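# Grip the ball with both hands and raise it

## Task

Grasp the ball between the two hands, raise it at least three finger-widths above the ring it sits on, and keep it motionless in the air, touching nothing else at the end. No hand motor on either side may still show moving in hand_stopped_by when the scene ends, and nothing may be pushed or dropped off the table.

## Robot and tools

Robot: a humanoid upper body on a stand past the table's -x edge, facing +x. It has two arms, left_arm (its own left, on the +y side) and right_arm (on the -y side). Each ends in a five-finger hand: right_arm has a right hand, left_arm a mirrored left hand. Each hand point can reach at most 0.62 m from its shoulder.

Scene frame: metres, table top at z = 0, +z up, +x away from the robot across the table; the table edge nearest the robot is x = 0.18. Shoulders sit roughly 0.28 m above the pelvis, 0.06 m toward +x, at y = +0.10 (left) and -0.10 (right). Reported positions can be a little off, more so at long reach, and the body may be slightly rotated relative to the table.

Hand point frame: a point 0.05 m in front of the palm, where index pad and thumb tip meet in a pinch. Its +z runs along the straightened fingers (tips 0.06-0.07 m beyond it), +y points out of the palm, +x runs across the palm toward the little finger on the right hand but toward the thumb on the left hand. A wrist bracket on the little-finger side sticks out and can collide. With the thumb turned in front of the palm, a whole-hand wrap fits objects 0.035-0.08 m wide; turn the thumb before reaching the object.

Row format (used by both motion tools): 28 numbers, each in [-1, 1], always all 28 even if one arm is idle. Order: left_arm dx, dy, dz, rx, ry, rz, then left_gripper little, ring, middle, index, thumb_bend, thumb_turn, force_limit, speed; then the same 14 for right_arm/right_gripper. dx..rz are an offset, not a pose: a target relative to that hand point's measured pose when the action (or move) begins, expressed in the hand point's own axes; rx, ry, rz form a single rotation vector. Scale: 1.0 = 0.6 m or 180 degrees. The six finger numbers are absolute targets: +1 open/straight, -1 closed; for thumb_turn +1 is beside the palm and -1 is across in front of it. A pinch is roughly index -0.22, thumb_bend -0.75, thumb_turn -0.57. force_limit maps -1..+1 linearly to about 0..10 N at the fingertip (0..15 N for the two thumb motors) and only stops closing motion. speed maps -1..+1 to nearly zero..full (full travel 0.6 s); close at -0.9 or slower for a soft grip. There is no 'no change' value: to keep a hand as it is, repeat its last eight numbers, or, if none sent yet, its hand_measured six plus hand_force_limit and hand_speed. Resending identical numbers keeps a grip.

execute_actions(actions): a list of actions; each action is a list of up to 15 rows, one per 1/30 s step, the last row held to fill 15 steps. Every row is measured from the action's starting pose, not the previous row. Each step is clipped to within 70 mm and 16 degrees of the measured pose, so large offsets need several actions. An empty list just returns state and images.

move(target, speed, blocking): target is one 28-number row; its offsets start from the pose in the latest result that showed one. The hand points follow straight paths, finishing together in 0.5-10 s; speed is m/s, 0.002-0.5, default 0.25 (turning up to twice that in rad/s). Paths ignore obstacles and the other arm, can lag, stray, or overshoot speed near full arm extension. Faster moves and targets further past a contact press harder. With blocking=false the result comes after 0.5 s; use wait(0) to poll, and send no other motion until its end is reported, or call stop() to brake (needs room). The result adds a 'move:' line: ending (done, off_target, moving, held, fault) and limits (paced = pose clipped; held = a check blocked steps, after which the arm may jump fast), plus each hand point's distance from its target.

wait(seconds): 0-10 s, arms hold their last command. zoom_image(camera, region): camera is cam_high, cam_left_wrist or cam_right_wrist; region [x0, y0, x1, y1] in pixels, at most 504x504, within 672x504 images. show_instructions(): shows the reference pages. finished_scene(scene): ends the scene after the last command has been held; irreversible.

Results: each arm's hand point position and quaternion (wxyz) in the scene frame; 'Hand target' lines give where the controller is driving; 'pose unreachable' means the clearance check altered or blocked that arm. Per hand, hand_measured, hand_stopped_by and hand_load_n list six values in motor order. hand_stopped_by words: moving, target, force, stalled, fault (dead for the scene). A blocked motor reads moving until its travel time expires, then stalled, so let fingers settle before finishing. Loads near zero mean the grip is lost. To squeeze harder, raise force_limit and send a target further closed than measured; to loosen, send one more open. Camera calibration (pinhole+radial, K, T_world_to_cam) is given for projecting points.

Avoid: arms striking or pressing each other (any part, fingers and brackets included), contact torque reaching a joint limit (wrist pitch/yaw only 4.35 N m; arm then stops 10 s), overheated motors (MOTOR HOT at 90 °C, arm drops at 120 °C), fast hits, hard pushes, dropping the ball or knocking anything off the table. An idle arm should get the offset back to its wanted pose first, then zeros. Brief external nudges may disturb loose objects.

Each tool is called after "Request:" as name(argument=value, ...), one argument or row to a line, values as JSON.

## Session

Request:
execute_actions(
  actions=[],
)

Scene clock: 0.00 s.
left_arm: end_effector_position=(+0.2259, +0.1557, +0.4707) hand_measured=(+1.000, +1.000, +1.000, +1.000, +1.000, +1.000) hand_load_n=(+0.0, +0.0, +0.0, +0.0, +0.0, +0.0) hand_stopped_by=(target, target, target, target, target, target) hand_force_limit=0.00 hand_speed=-0.80 end_effector_quat_wxyz=(+0.123, +0.224, -0.034, +0.966) | right_arm: end_effector_position=(+0.2066, -0.1237, +0.4971) hand_measured=(+1.000, +1.000, +1.000, +1.000, +1.000, +1.000) hand_load_n=(+0.0, +0.0, +0.0, +0.0, +0.0, +0.0) hand_stopped_by=(target, target, target, target, target, target) hand_force_limit=0.00 hand_speed=-0.80 end_effector_quat_wxyz=(+0.967, -0.182, +0.164, -0.065)
Joint positions: left_arm=[ 0.064  0.46   0.131 -0.44  -0.603 -0.96  -0.219] | right_arm=[-0.085 -0.448 -0.31  -0.377  0.463 -0.961  0.294]
Joint velocities: left_arm=[ 0.006  0.     0.003 -0.002 -0.003  0.     0.   ] | right_arm=[-0.002  0.014 -0.006 -0.006  0.005  0.     0.   ]
Joint torques (N m, as the arm reports them, + toward a larger angle): no reading
Hand target (left_arm): +0.226, +0.156, +0.471; +0.123, +0.224, -0.034, +0.966
Hand target (right_arm): +0.207, -0.124, +0.497; +0.967, -0.182, +0.164, -0.065
camera_calibration (this result's frames):
cam_left_wrist: T_world_to_cam=[[0.314361, 0.946611, -0.0714519, -0.197025], [-0.937245, 0.297529, -0.18179, 0.24291], [-0.150826, 0.124116, 0.980738, -0.321712], [0, 0, 0, 1]] pos_world=[0.241081, 0.154163, 0.345596]
cam_right_wrist: T_world_to_cam=[[0.0560096, 0.92902, -0.365766, 0.280159], [-0.961184, -0.0489558, -0.27153, 0.326444], [-0.270164, 0.366776, 0.890217, -0.209384], [0, 0, 0, 1]] pos_world=[0.241513, -0.167495, 0.377509]

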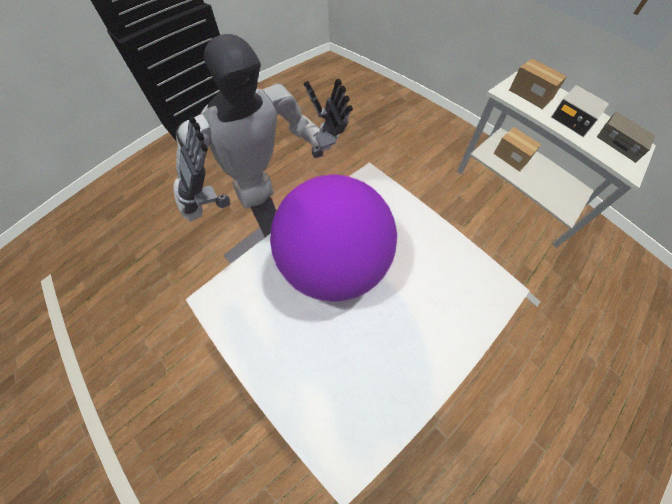

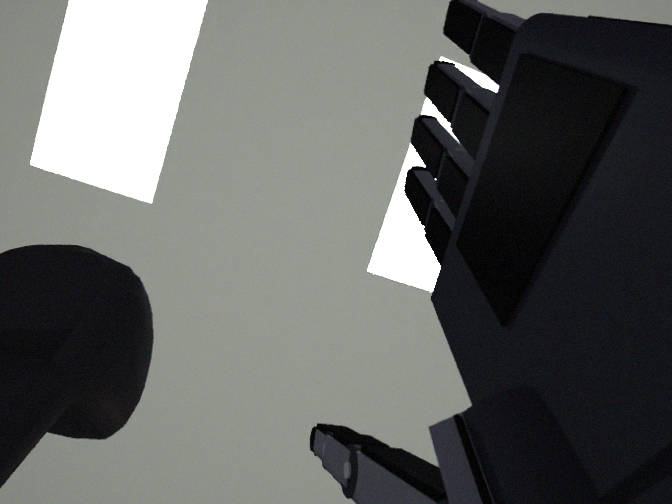

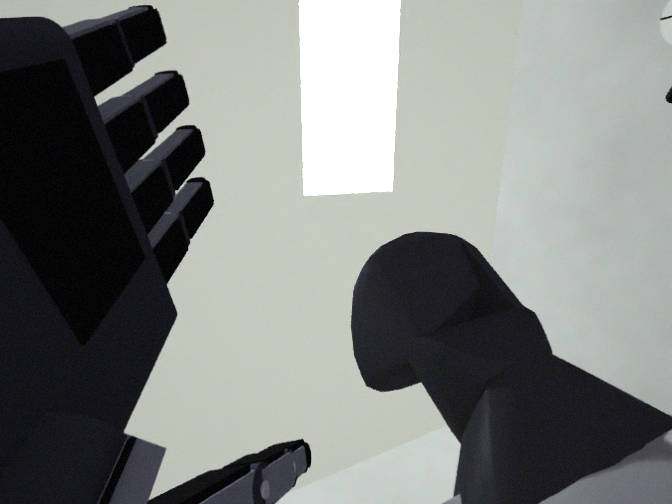

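Request:
move(
  target=[-0.146,-0.245,-0.155,0.0746,-0.353,0.0423,1,1,1,1,1,1,0,-0.8, 0.260,-0.108,-0.238,0.0565,0.388,0.119,1,1,1,1,1,1,0,-0.8],
  speed=0.3,
)

Scene clock: 14.13 s.
left_arm: end_effector_position=(+0.3039, +0.2887, +0.3510) hand_measured=(+1.000, +1.000, +1.000, +1.000, +1.000, +1.000) hand_load_n=(+0.0, +0.0, +0.0, +0.0, +0.0, +0.0) hand_stopped_by=(target, target, target, target, target, target) hand_force_limit=0.00 hand_speed=-0.80 end_effector_quat_wxyz=(-0.012, +0.711, -0.016, +0.703) | right_arm: end_effector_position=(+0.3005, -0.2682, +0.3532) hand_measured=(+1.000, +1.000, +1.000, +1.000, +1.000, +1.000) hand_load_n=(+0.0, +0.0, +0.0, +0.0, +0.0, +0.0) hand_stopped_by=(target, target, target, target, target, target) hand_force_limit=0.00 hand_speed=-0.80 end_effector_quat_wxyz=(+0.711, -0.004, +0.703, -0.026)
Joint positions: left_arm=[ 0.505  0.554  1.026 -0.533 -0.91   0.299 -0.453] | right_arm=[ 0.478 -0.754 -0.528 -0.354  0.986 -0.088  0.272]
Joint velocities: left_arm=[ 0.005  0.008  0.009  0.003 -0.008  0.009  0.   ] | right_arm=[-0.002  0.    -0.009 -0.011  0.005  0.008  0.   ]
Joint torques (N m, as the arm reports them, + toward a larger angle): left_arm=[ 1.33  3.29  2.87 -0.45 -0.11 -1.05 -0.07] | right_arm=[ 0.34 -5.17 -1.94 -1.01  0.32 -0.84 -0.17]
Hand target (left_arm): +0.304, +0.290, +0.351; -0.011, +0.711, -0.014, +0.703
Hand target (right_arm): +0.301, -0.269, +0.354; +0.711, -0.002, +0.703, -0.026
Off the commanded pose (left_arm): 0.004 m, 2 deg.
Off the commanded pose (right_arm): 0.009 m, 3 deg.
move: off_target (left_arm, right_arm)
camera_calibration (this result's frames):
cam_left_wrist: T_world_to_cam=[[-0.0404409, 0.997675, -0.0548488, -0.268769], [-0.588931, 0.0205444, 0.807922, -0.118603], [0.807171, 0.0649752, 0.586731, -0.344785], [0, 0, 0, 1]] pos_world=[0.197582, 0.292984, 0.283377]
cam_right_wrist: T_world_to_cam=[[0.0364209, 0.998862, -0.0307797, 0.262801], [-0.590282, 0.0463556, 0.805865, -0.0959094], [0.806375, -0.0111816, 0.591299, -0.322296], [0, 0, 0, 1]] pos_world=[0.193707, -0.26166, 0.275952]

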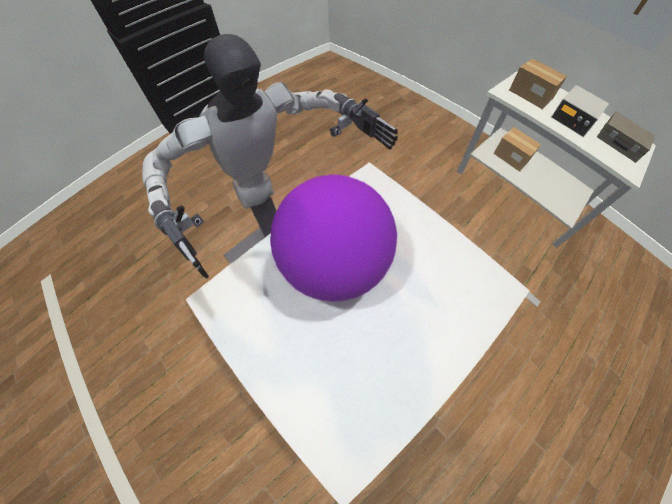

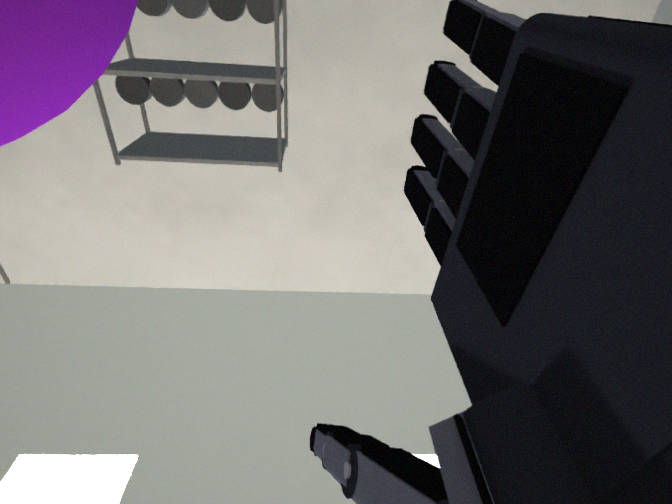

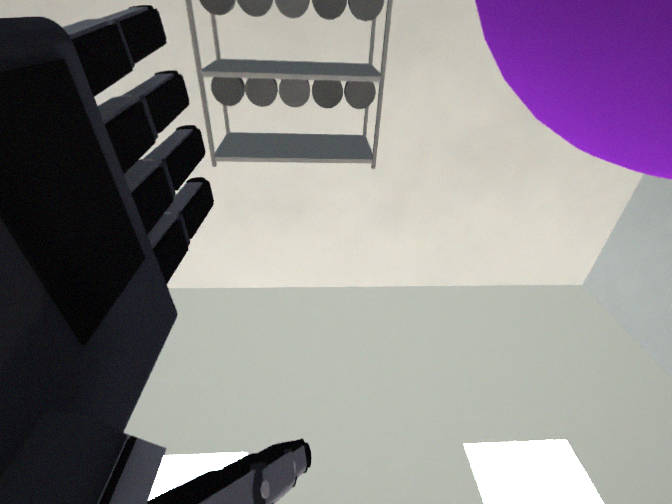

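Request:
move(
  target=[-0.252,0.13,0.227,0,0,-0.055,1,1,1,1,1,1,0,-0.8, 0.255,0.147,0.233,0,0,0.055,1,1,1,1,1,1,0,-0.8],
  speed=0.25,
)

Scene clock: 19.30 s.
left_arm: end_effector_position=(+0.4318, +0.2050, +0.1906) hand_measured=(+1.000, +1.000, +1.000, +1.000, +1.000, +1.000) hand_load_n=(+0.0, +0.0, +0.0, +0.0, +0.0, +0.0) hand_stopped_by=(target, target, target, target, target, target) hand_force_limit=0.00 hand_speed=-0.80 end_effector_quat_wxyz=(+0.059, +0.711, +0.051, +0.698) | right_arm: end_effector_position=(+0.4416, -0.1775, +0.1890) hand_measured=(+1.000, +1.000, +1.000, +1.000, +1.000, +1.000) hand_load_n=(+0.0, +0.0, +0.0, +0.0, +0.0, +0.0) hand_stopped_by=(target, target, target, target, target, target) hand_force_limit=0.00 hand_speed=-0.80 end_effector_quat_wxyz=(+0.699, +0.056, +0.712, +0.043)
Joint positions: left_arm=[-0.247  0.262  0.4    0.45  -0.332 -0.307 -0.393] | right_arm=[-0.544 -0.214 -0.072  1.017  0.501 -0.634  0.358]
Joint velocities: left_arm=[-0.018  0.003  0.003 -0.008  0.003  0.     0.   ] | right_arm=[-0.025 -0.002 -0.026  0.075 -0.011 -0.036  0.03 ]
Joint torques (N m, as the arm reports them, + toward a larger angle): left_arm=[-2.84  3.33  0.31 -1.18  0.12 -1.36 -0.28] | right_arm=[-5.06 -3.82 -0.39 -1.44  0.26 -1.02  0.12]
Hand target (left_arm): +0.432, +0.206, +0.192; +0.059, +0.710, +0.050, +0.700
Hand target (right_arm): +0.442, -0.178, +0.190; +0.700, +0.059, +0.710, +0.044
Off the commanded pose (left_arm): 0.013 m, 1 deg.
Off the commanded pose (right_arm): 0.017 m, 2 deg.
move: off_target (left_arm, right_arm)
camera_calibration (this result's frames):
cam_left_wrist: T_world_to_cam=[[-0.0378252, 0.968323, -0.246817, -0.14747], [-0.581733, 0.179489, 0.793328, 0.0550991], [0.8125, 0.17359, 0.556517, -0.367287], [0, 0, 0, 1]] pos_world=[0.324895, 0.196666, 0.124291]
cam_right_wrist: T_world_to_cam=[[0.0237229, 0.988242, 0.151047, 0.131418], [-0.567996, -0.111011, 0.815511, 0.0759555], [0.822689, -0.10514, 0.558684, -0.355648], [0, 0, 0, 1]] pos_world=[0.332613, -0.158833, 0.116902]

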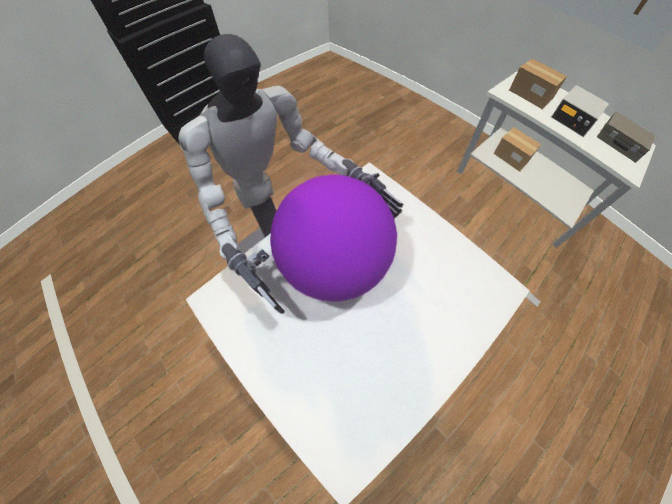

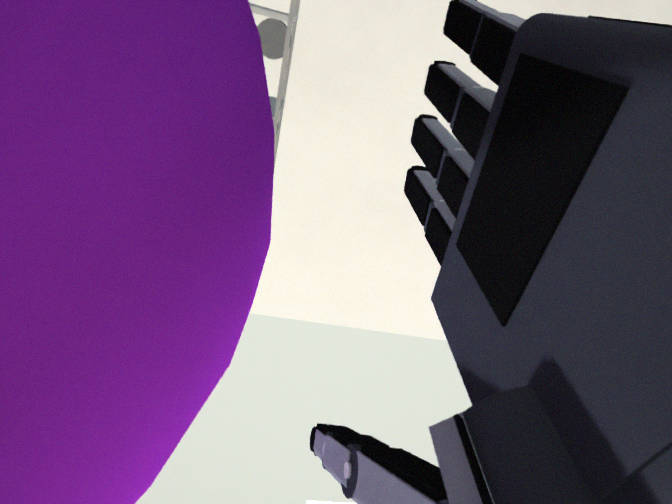

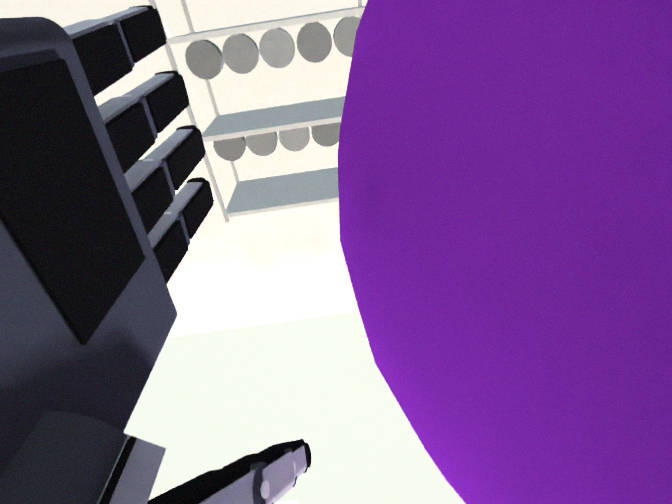

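Request:
move(
  target=[0,0.135,0.012,0,0,0,1,1,1,1,1,1,0,-0.8, 0,0.12,-0.003,0,0,0,1,1,1,1,1,1,0,-0.8],
  speed=0.05,
)

Scene clock: 23.43 s.
left_arm: end_effector_position=(+0.4386, +0.1579, +0.2071) hand_measured=(+1.000, +1.000, +1.000, +1.000, +1.000, +1.000) hand_load_n=(+0.0, +0.0, +0.0, +0.0, +0.0, +1.0) hand_stopped_by=(target, target, target, target, target, target) hand_force_limit=0.00 hand_speed=-0.80 end_effector_quat_wxyz=(+0.034, +0.705, +0.090, +0.702) | right_arm: end_effector_position=(+0.4393, -0.1363, +0.1960) hand_measured=(+1.000, +1.000, +1.000, +1.000, +1.000, +1.000) hand_load_n=(+0.0, +0.0, +0.0, +0.0, +0.0, +0.5) hand_stopped_by=(target, target, target, target, target, target) hand_force_limit=0.00 hand_speed=-0.80 end_effector_quat_wxyz=(+0.698, +0.086, +0.711, +0.015)
Joint positions: left_arm=[-0.191  0.131  0.208  0.195 -0.246 -0.228 -0.053] | right_arm=[-0.394 -0.133  0.113  0.635  0.405 -0.507 -0.031]
Joint velocities: left_arm=[ 0.009  0.071 -0.083  0.    -0.061 -0.017  0.063] | right_arm=[-0.002 -0.052  0.077  0.     0.084 -0.006 -0.043]
Joint torques (N m, as the arm reports them, + toward a larger angle): left_arm=[-3.64 -0.24 -6.02 -2.05  1.17 -0.79 -2.12] | right_arm=[-4.82 -0.16  2.52 -1.98 -1.01 -0.58  0.99]
Hand target (left_arm): +0.437, +0.128, +0.206; +0.061, +0.709, +0.056, +0.700
Hand target (right_arm): +0.438, -0.107, +0.195; +0.697, +0.051, +0.715, +0.039
Off the commanded pose (left_arm): 0.033 m, 5 deg.
Off the commanded pose (right_arm): 0.030 m, 5 deg.
move: off_target (left_arm, right_arm)
camera_calibration (this result's frames):
cam_left_wrist: T_world_to_cam=[[-0.123383, 0.955994, -0.266179, -0.053986], [-0.601595, 0.141263, 0.786211, 0.0707028], [0.789215, 0.257137, 0.557692, -0.377055], [0, 0, 0, 1]] pos_world=[0.333451, 0.138577, 0.140323]
cam_right_wrist: T_world_to_cam=[[0.105213, 0.982712, 0.152342, 0.052904], [-0.570841, -0.0657573, 0.818423, 0.080349], [0.814292, -0.173072, 0.554053, -0.358041], [0, 0, 0, 1]] pos_world=[0.33185, -0.108673, 0.124555]

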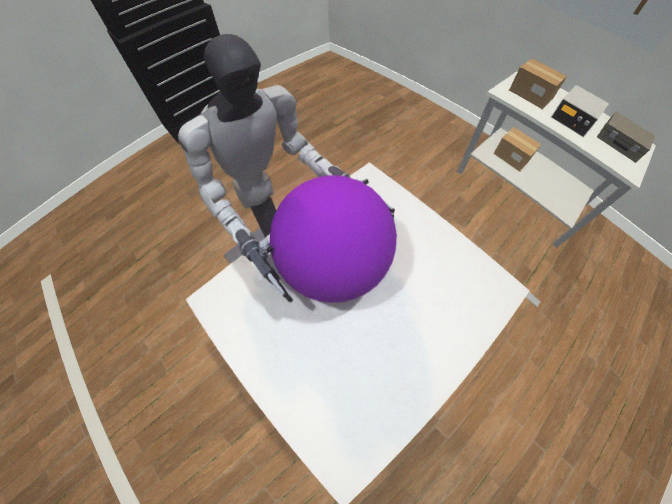

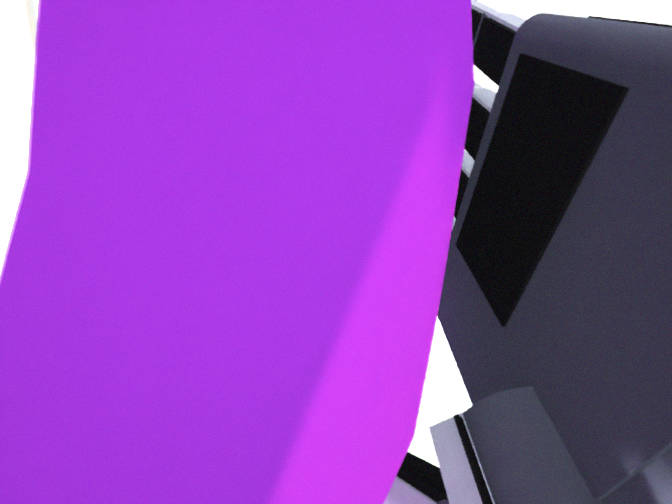

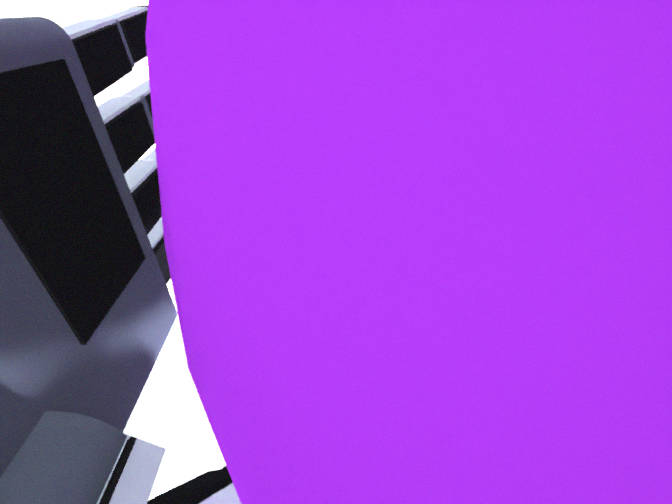

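Request:
execute_actions(
  actions=[
    [[0,0.05,0,-0.028,0,0,0.3,0.3,0.3,0.3,1,1,0.0,-0.5, 0,0.05,0,-0.028,0,0,0.3,0.3,0.3,0.3,1,1,0.0,-0.5]],
    [[0,0.05,0,-0.028,0,0,0.3,0.3,0.3,0.3,1,1,0.0,-0.5, 0,0.05,0,-0.028,0,0,0.3,0.3,0.3,0.3,1,1,0.0,-0.5]],
    [[0.035,0.05,0,-0.028,0,0,0.3,0.3,0.3,0.3,1,1,0.0,-0.5, -0.035,0.055,0,-0.035,0,0,0.3,0.3,0.3,0.3,1,1,0.0,-0.5]],
    [[0.035,0.05,0,-0.028,0,0,0.3,0.3,0.3,0.3,1,1,0.0,-0.5, -0.035,0.055,0,-0.035,0,0,0.3,0.3,0.3,0.3,1,1,0.0,-0.5]],
    [[0.035,0.05,0,-0.028,0,0,0.3,0.3,0.3,0.3,1,1,0.0,-0.5, -0.035,0.055,0,-0.035,0,0,0.3,0.3,0.3,0.3,1,1,0.0,-0.5]],
    [[0.035,0.05,0,-0.028,0,0,0.3,0.3,0.3,0.3,1,1,0.0,-0.5, -0.035,0.055,0,-0.035,0,0,0.3,0.3,0.3,0.3,1,1,0.0,-0.5]],
    [[0.035,0.05,0,-0.028,0,0,0.3,0.3,0.3,0.3,1,1,0.0,-0.5, -0.035,0.055,0,-0.035,0,0,0.3,0.3,0.3,0.3,1,1,0.0,-0.5]],
  ],
)

Request:
wait(
  seconds=2,
)

Scene clock: 32.70 s.
left_arm: end_effector_position=(+0.4597, +0.1519, +0.3330) hand_measured=(+0.560, +0.672, +0.698, +0.644, +1.000, +1.000) hand_load_n=(+6.5, +0.0, +0.0, +0.0, +0.0, +0.0) hand_stopped_by=(force, force, force, force, target, target) hand_force_limit=0.00 hand_speed=-0.50 end_effector_quat_wxyz=(+0.048, +0.683, +0.054, +0.726) | right_arm: end_effector_position=(+0.4703, -0.1651, +0.3341) hand_measured=(+0.338, +0.476, +0.700, +0.450, +1.000, +1.000) hand_load_n=(+8.0, +0.0, +0.0, +0.0, +0.0, +0.0) hand_stopped_by=(force, force, force, force, target, target) hand_force_limit=0.00 hand_speed=-0.50 end_effector_quat_wxyz=(+0.723, +0.079, +0.686, +0.033)
Joint positions: left_arm=[-0.3    0.471  0.128 -0.348 -0.558  0.324  0.232] | right_arm=[-0.489 -0.62   0.241  0.026  0.852 -0.059 -0.308]
Joint velocities: left_arm=[ 0.038  0.    -0.018  0.018 -0.018  0.02   0.008] | right_arm=[ 0.011 -0.021  0.084  0.035  0.028  0.    -0.027]
Joint torques (N m, as the arm reports them, + toward a larger angle): left_arm=[-6.7   1.41 -2.69 -2.96 -1.02 -2.3  -2.14] | right_arm=[-8.63 -2.54 -0.05 -4.48 -0.07 -1.96  1.64]
Hand target (left_arm): +0.455, +0.128, +0.333; +0.081, +0.686, +0.031, +0.722
Hand target (right_arm): +0.466, -0.134, +0.335; +0.723, +0.045, +0.686, +0.067
Off the commanded pose (left_arm): 0.025 m, 5 deg.
Off the commanded pose (right_arm): 0.031 m, 5 deg.
camera_calibration (this result's frames):
cam_left_wrist: T_world_to_cam=[[-0.0436397, 0.969976, -0.239254, -0.0599597], [-0.645742, 0.155347, 0.747586, 0.0162579], [0.762307, 0.187121, 0.619575, -0.459945], [0, 0, 0, 1]] pos_world=[0.358501, 0.141699, 0.258471]
cam_right_wrist: T_world_to_cam=[[0.0642332, 0.983141, 0.171195, 0.069936], [-0.627715, -0.0935564, 0.772801, 0.0205599], [0.775788, -0.157101, 0.611123, -0.463071], [0, 0, 0, 1]] pos_world=[0.367659, -0.139582, 0.255132]

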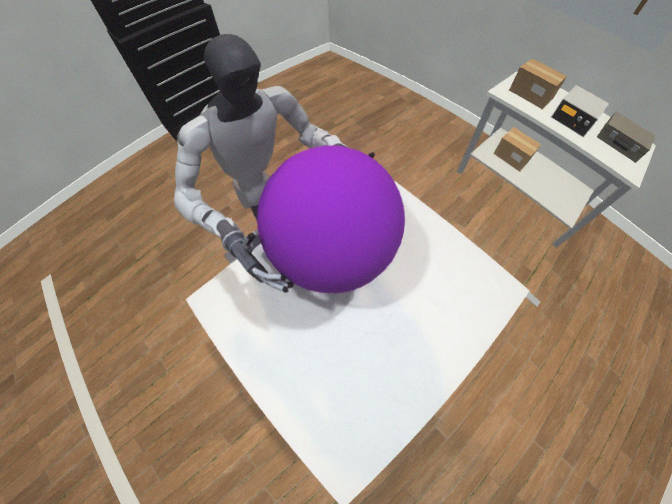

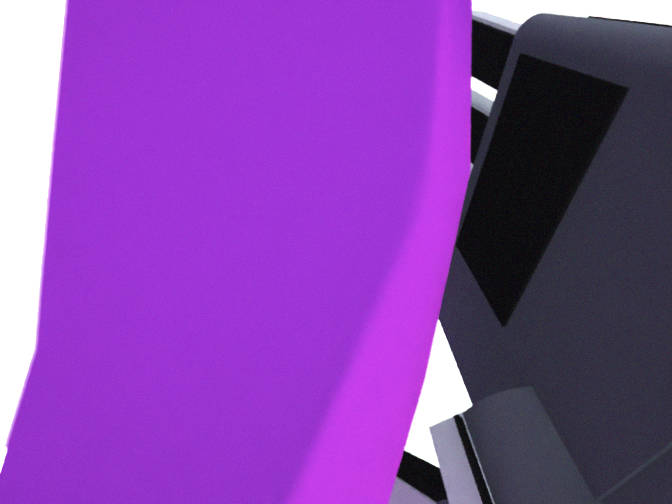

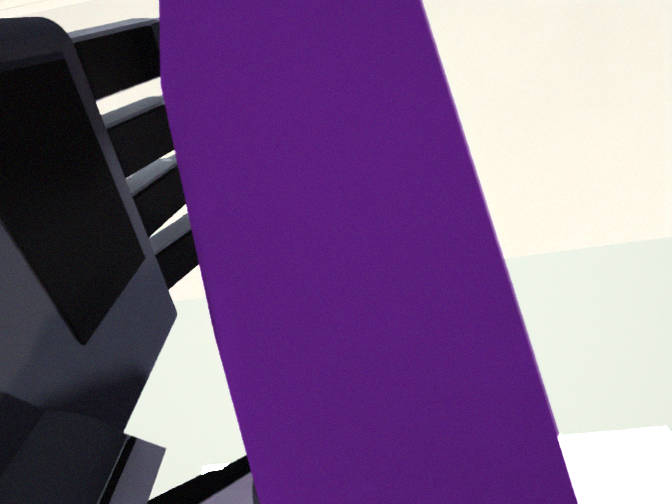

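Scene clock: 34.70 s.
left_arm: end_effector_position=(+0.4597, +0.1518, +0.3317) hand_measured=(+0.560, +0.672, +0.698, +0.644, +1.000, +1.000) hand_load_n=(+6.5, +0.0, +0.0, +0.0, +0.0, +0.0) hand_stopped_by=(force, force, force, force, target, target) hand_force_limit=0.00 hand_speed=-0.50 end_effector_quat_wxyz=(+0.048, +0.685, +0.054, +0.725) | right_arm: end_effector_position=(+0.4703, -0.1652, +0.3326) hand_measured=(+0.338, +0.476, +0.700, +0.450, +1.000, +1.000) hand_load_n=(+8.0, +0.0, +0.0, +0.0, +0.0, +0.0) hand_stopped_by=(force, force, force, force, target, target) hand_force_limit=0.00 hand_speed=-0.50 end_effector_quat_wxyz=(+0.722, +0.079, +0.687, +0.033)
Joint positions: left_arm=[-0.298  0.472  0.127 -0.347 -0.559  0.325  0.232] | right_arm=[-0.488 -0.622  0.244  0.027  0.854 -0.059 -0.309]
Joint velocities: left_arm=[-0.006  0.009  0.    -0.011 -0.014  0.     0.   ] | right_arm=[ 0.008 -0.002  0.005  0.006  0.005  0.     0.   ]
Joint torques (N m, as the arm reports them, + toward a larger angle): left_arm=[-6.44  1.21 -2.51 -3.27 -0.47 -2.31 -2.2 ] | right_arm=[-8.71 -2.39  0.01 -4.33  0.02 -1.99  1.66]
Hand target (left_arm): +0.455, +0.128, +0.333; +0.081, +0.686, +0.031, +0.722
Hand target (right_arm): +0.466, -0.134, +0.335; +0.723, +0.045, +0.686, +0.067
Off the commanded pose (left_arm): 0.025 m, 5 deg.
Off the commanded pose (right_arm): 0.031 m, 6 deg.
wait: 2.00 s; at rest by 0.17 s
camera_calibration (this result's frames):
cam_left_wrist: T_world_to_cam=[[-0.0440333, 0.970085, -0.238738, -0.0601171], [-0.642743, 0.155437, 0.750147, 0.01505], [0.764815, 0.186479, 0.616671, -0.459231], [0, 0, 0, 1]] pos_world=[0.358253, 0.141616, 0.257552]
cam_right_wrist: T_world_to_cam=[[0.0652372, 0.98321, 0.170416, 0.0700823], [-0.624464, -0.0929806, 0.7755, 0.0193598], [0.778325, -0.15701, 0.607913, -0.462312], [0, 0, 0, 1]] pos_world=[0.367346, -0.139693, 0.254089]

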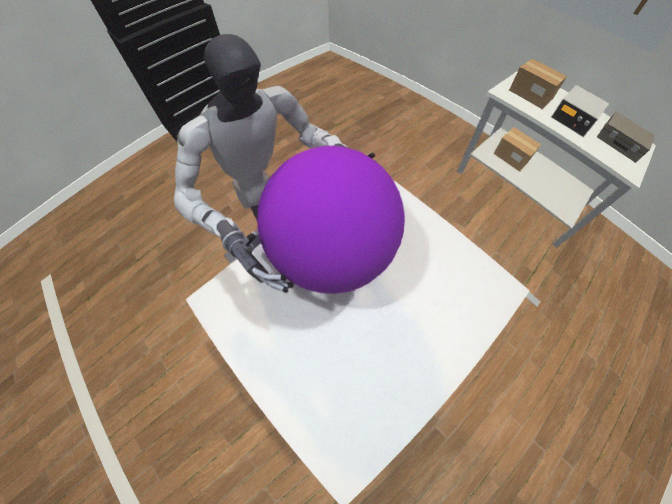

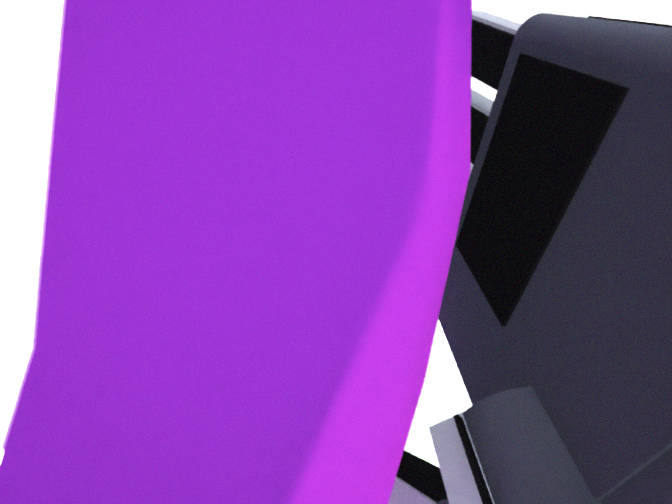

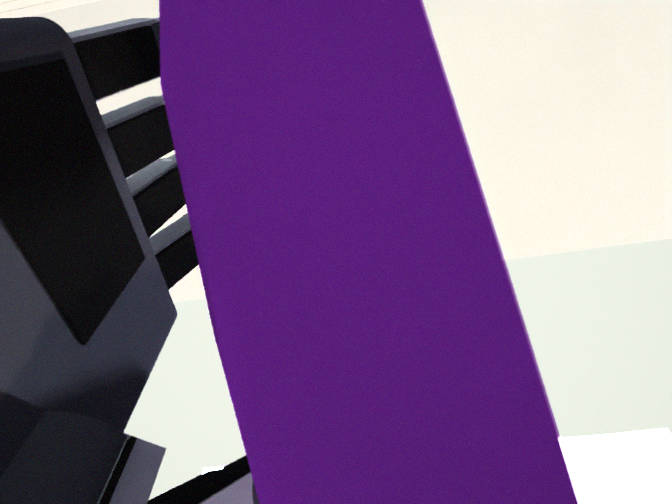

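Request:
finished_scene(
  scene=2,
)

The scene is finished: the task was done.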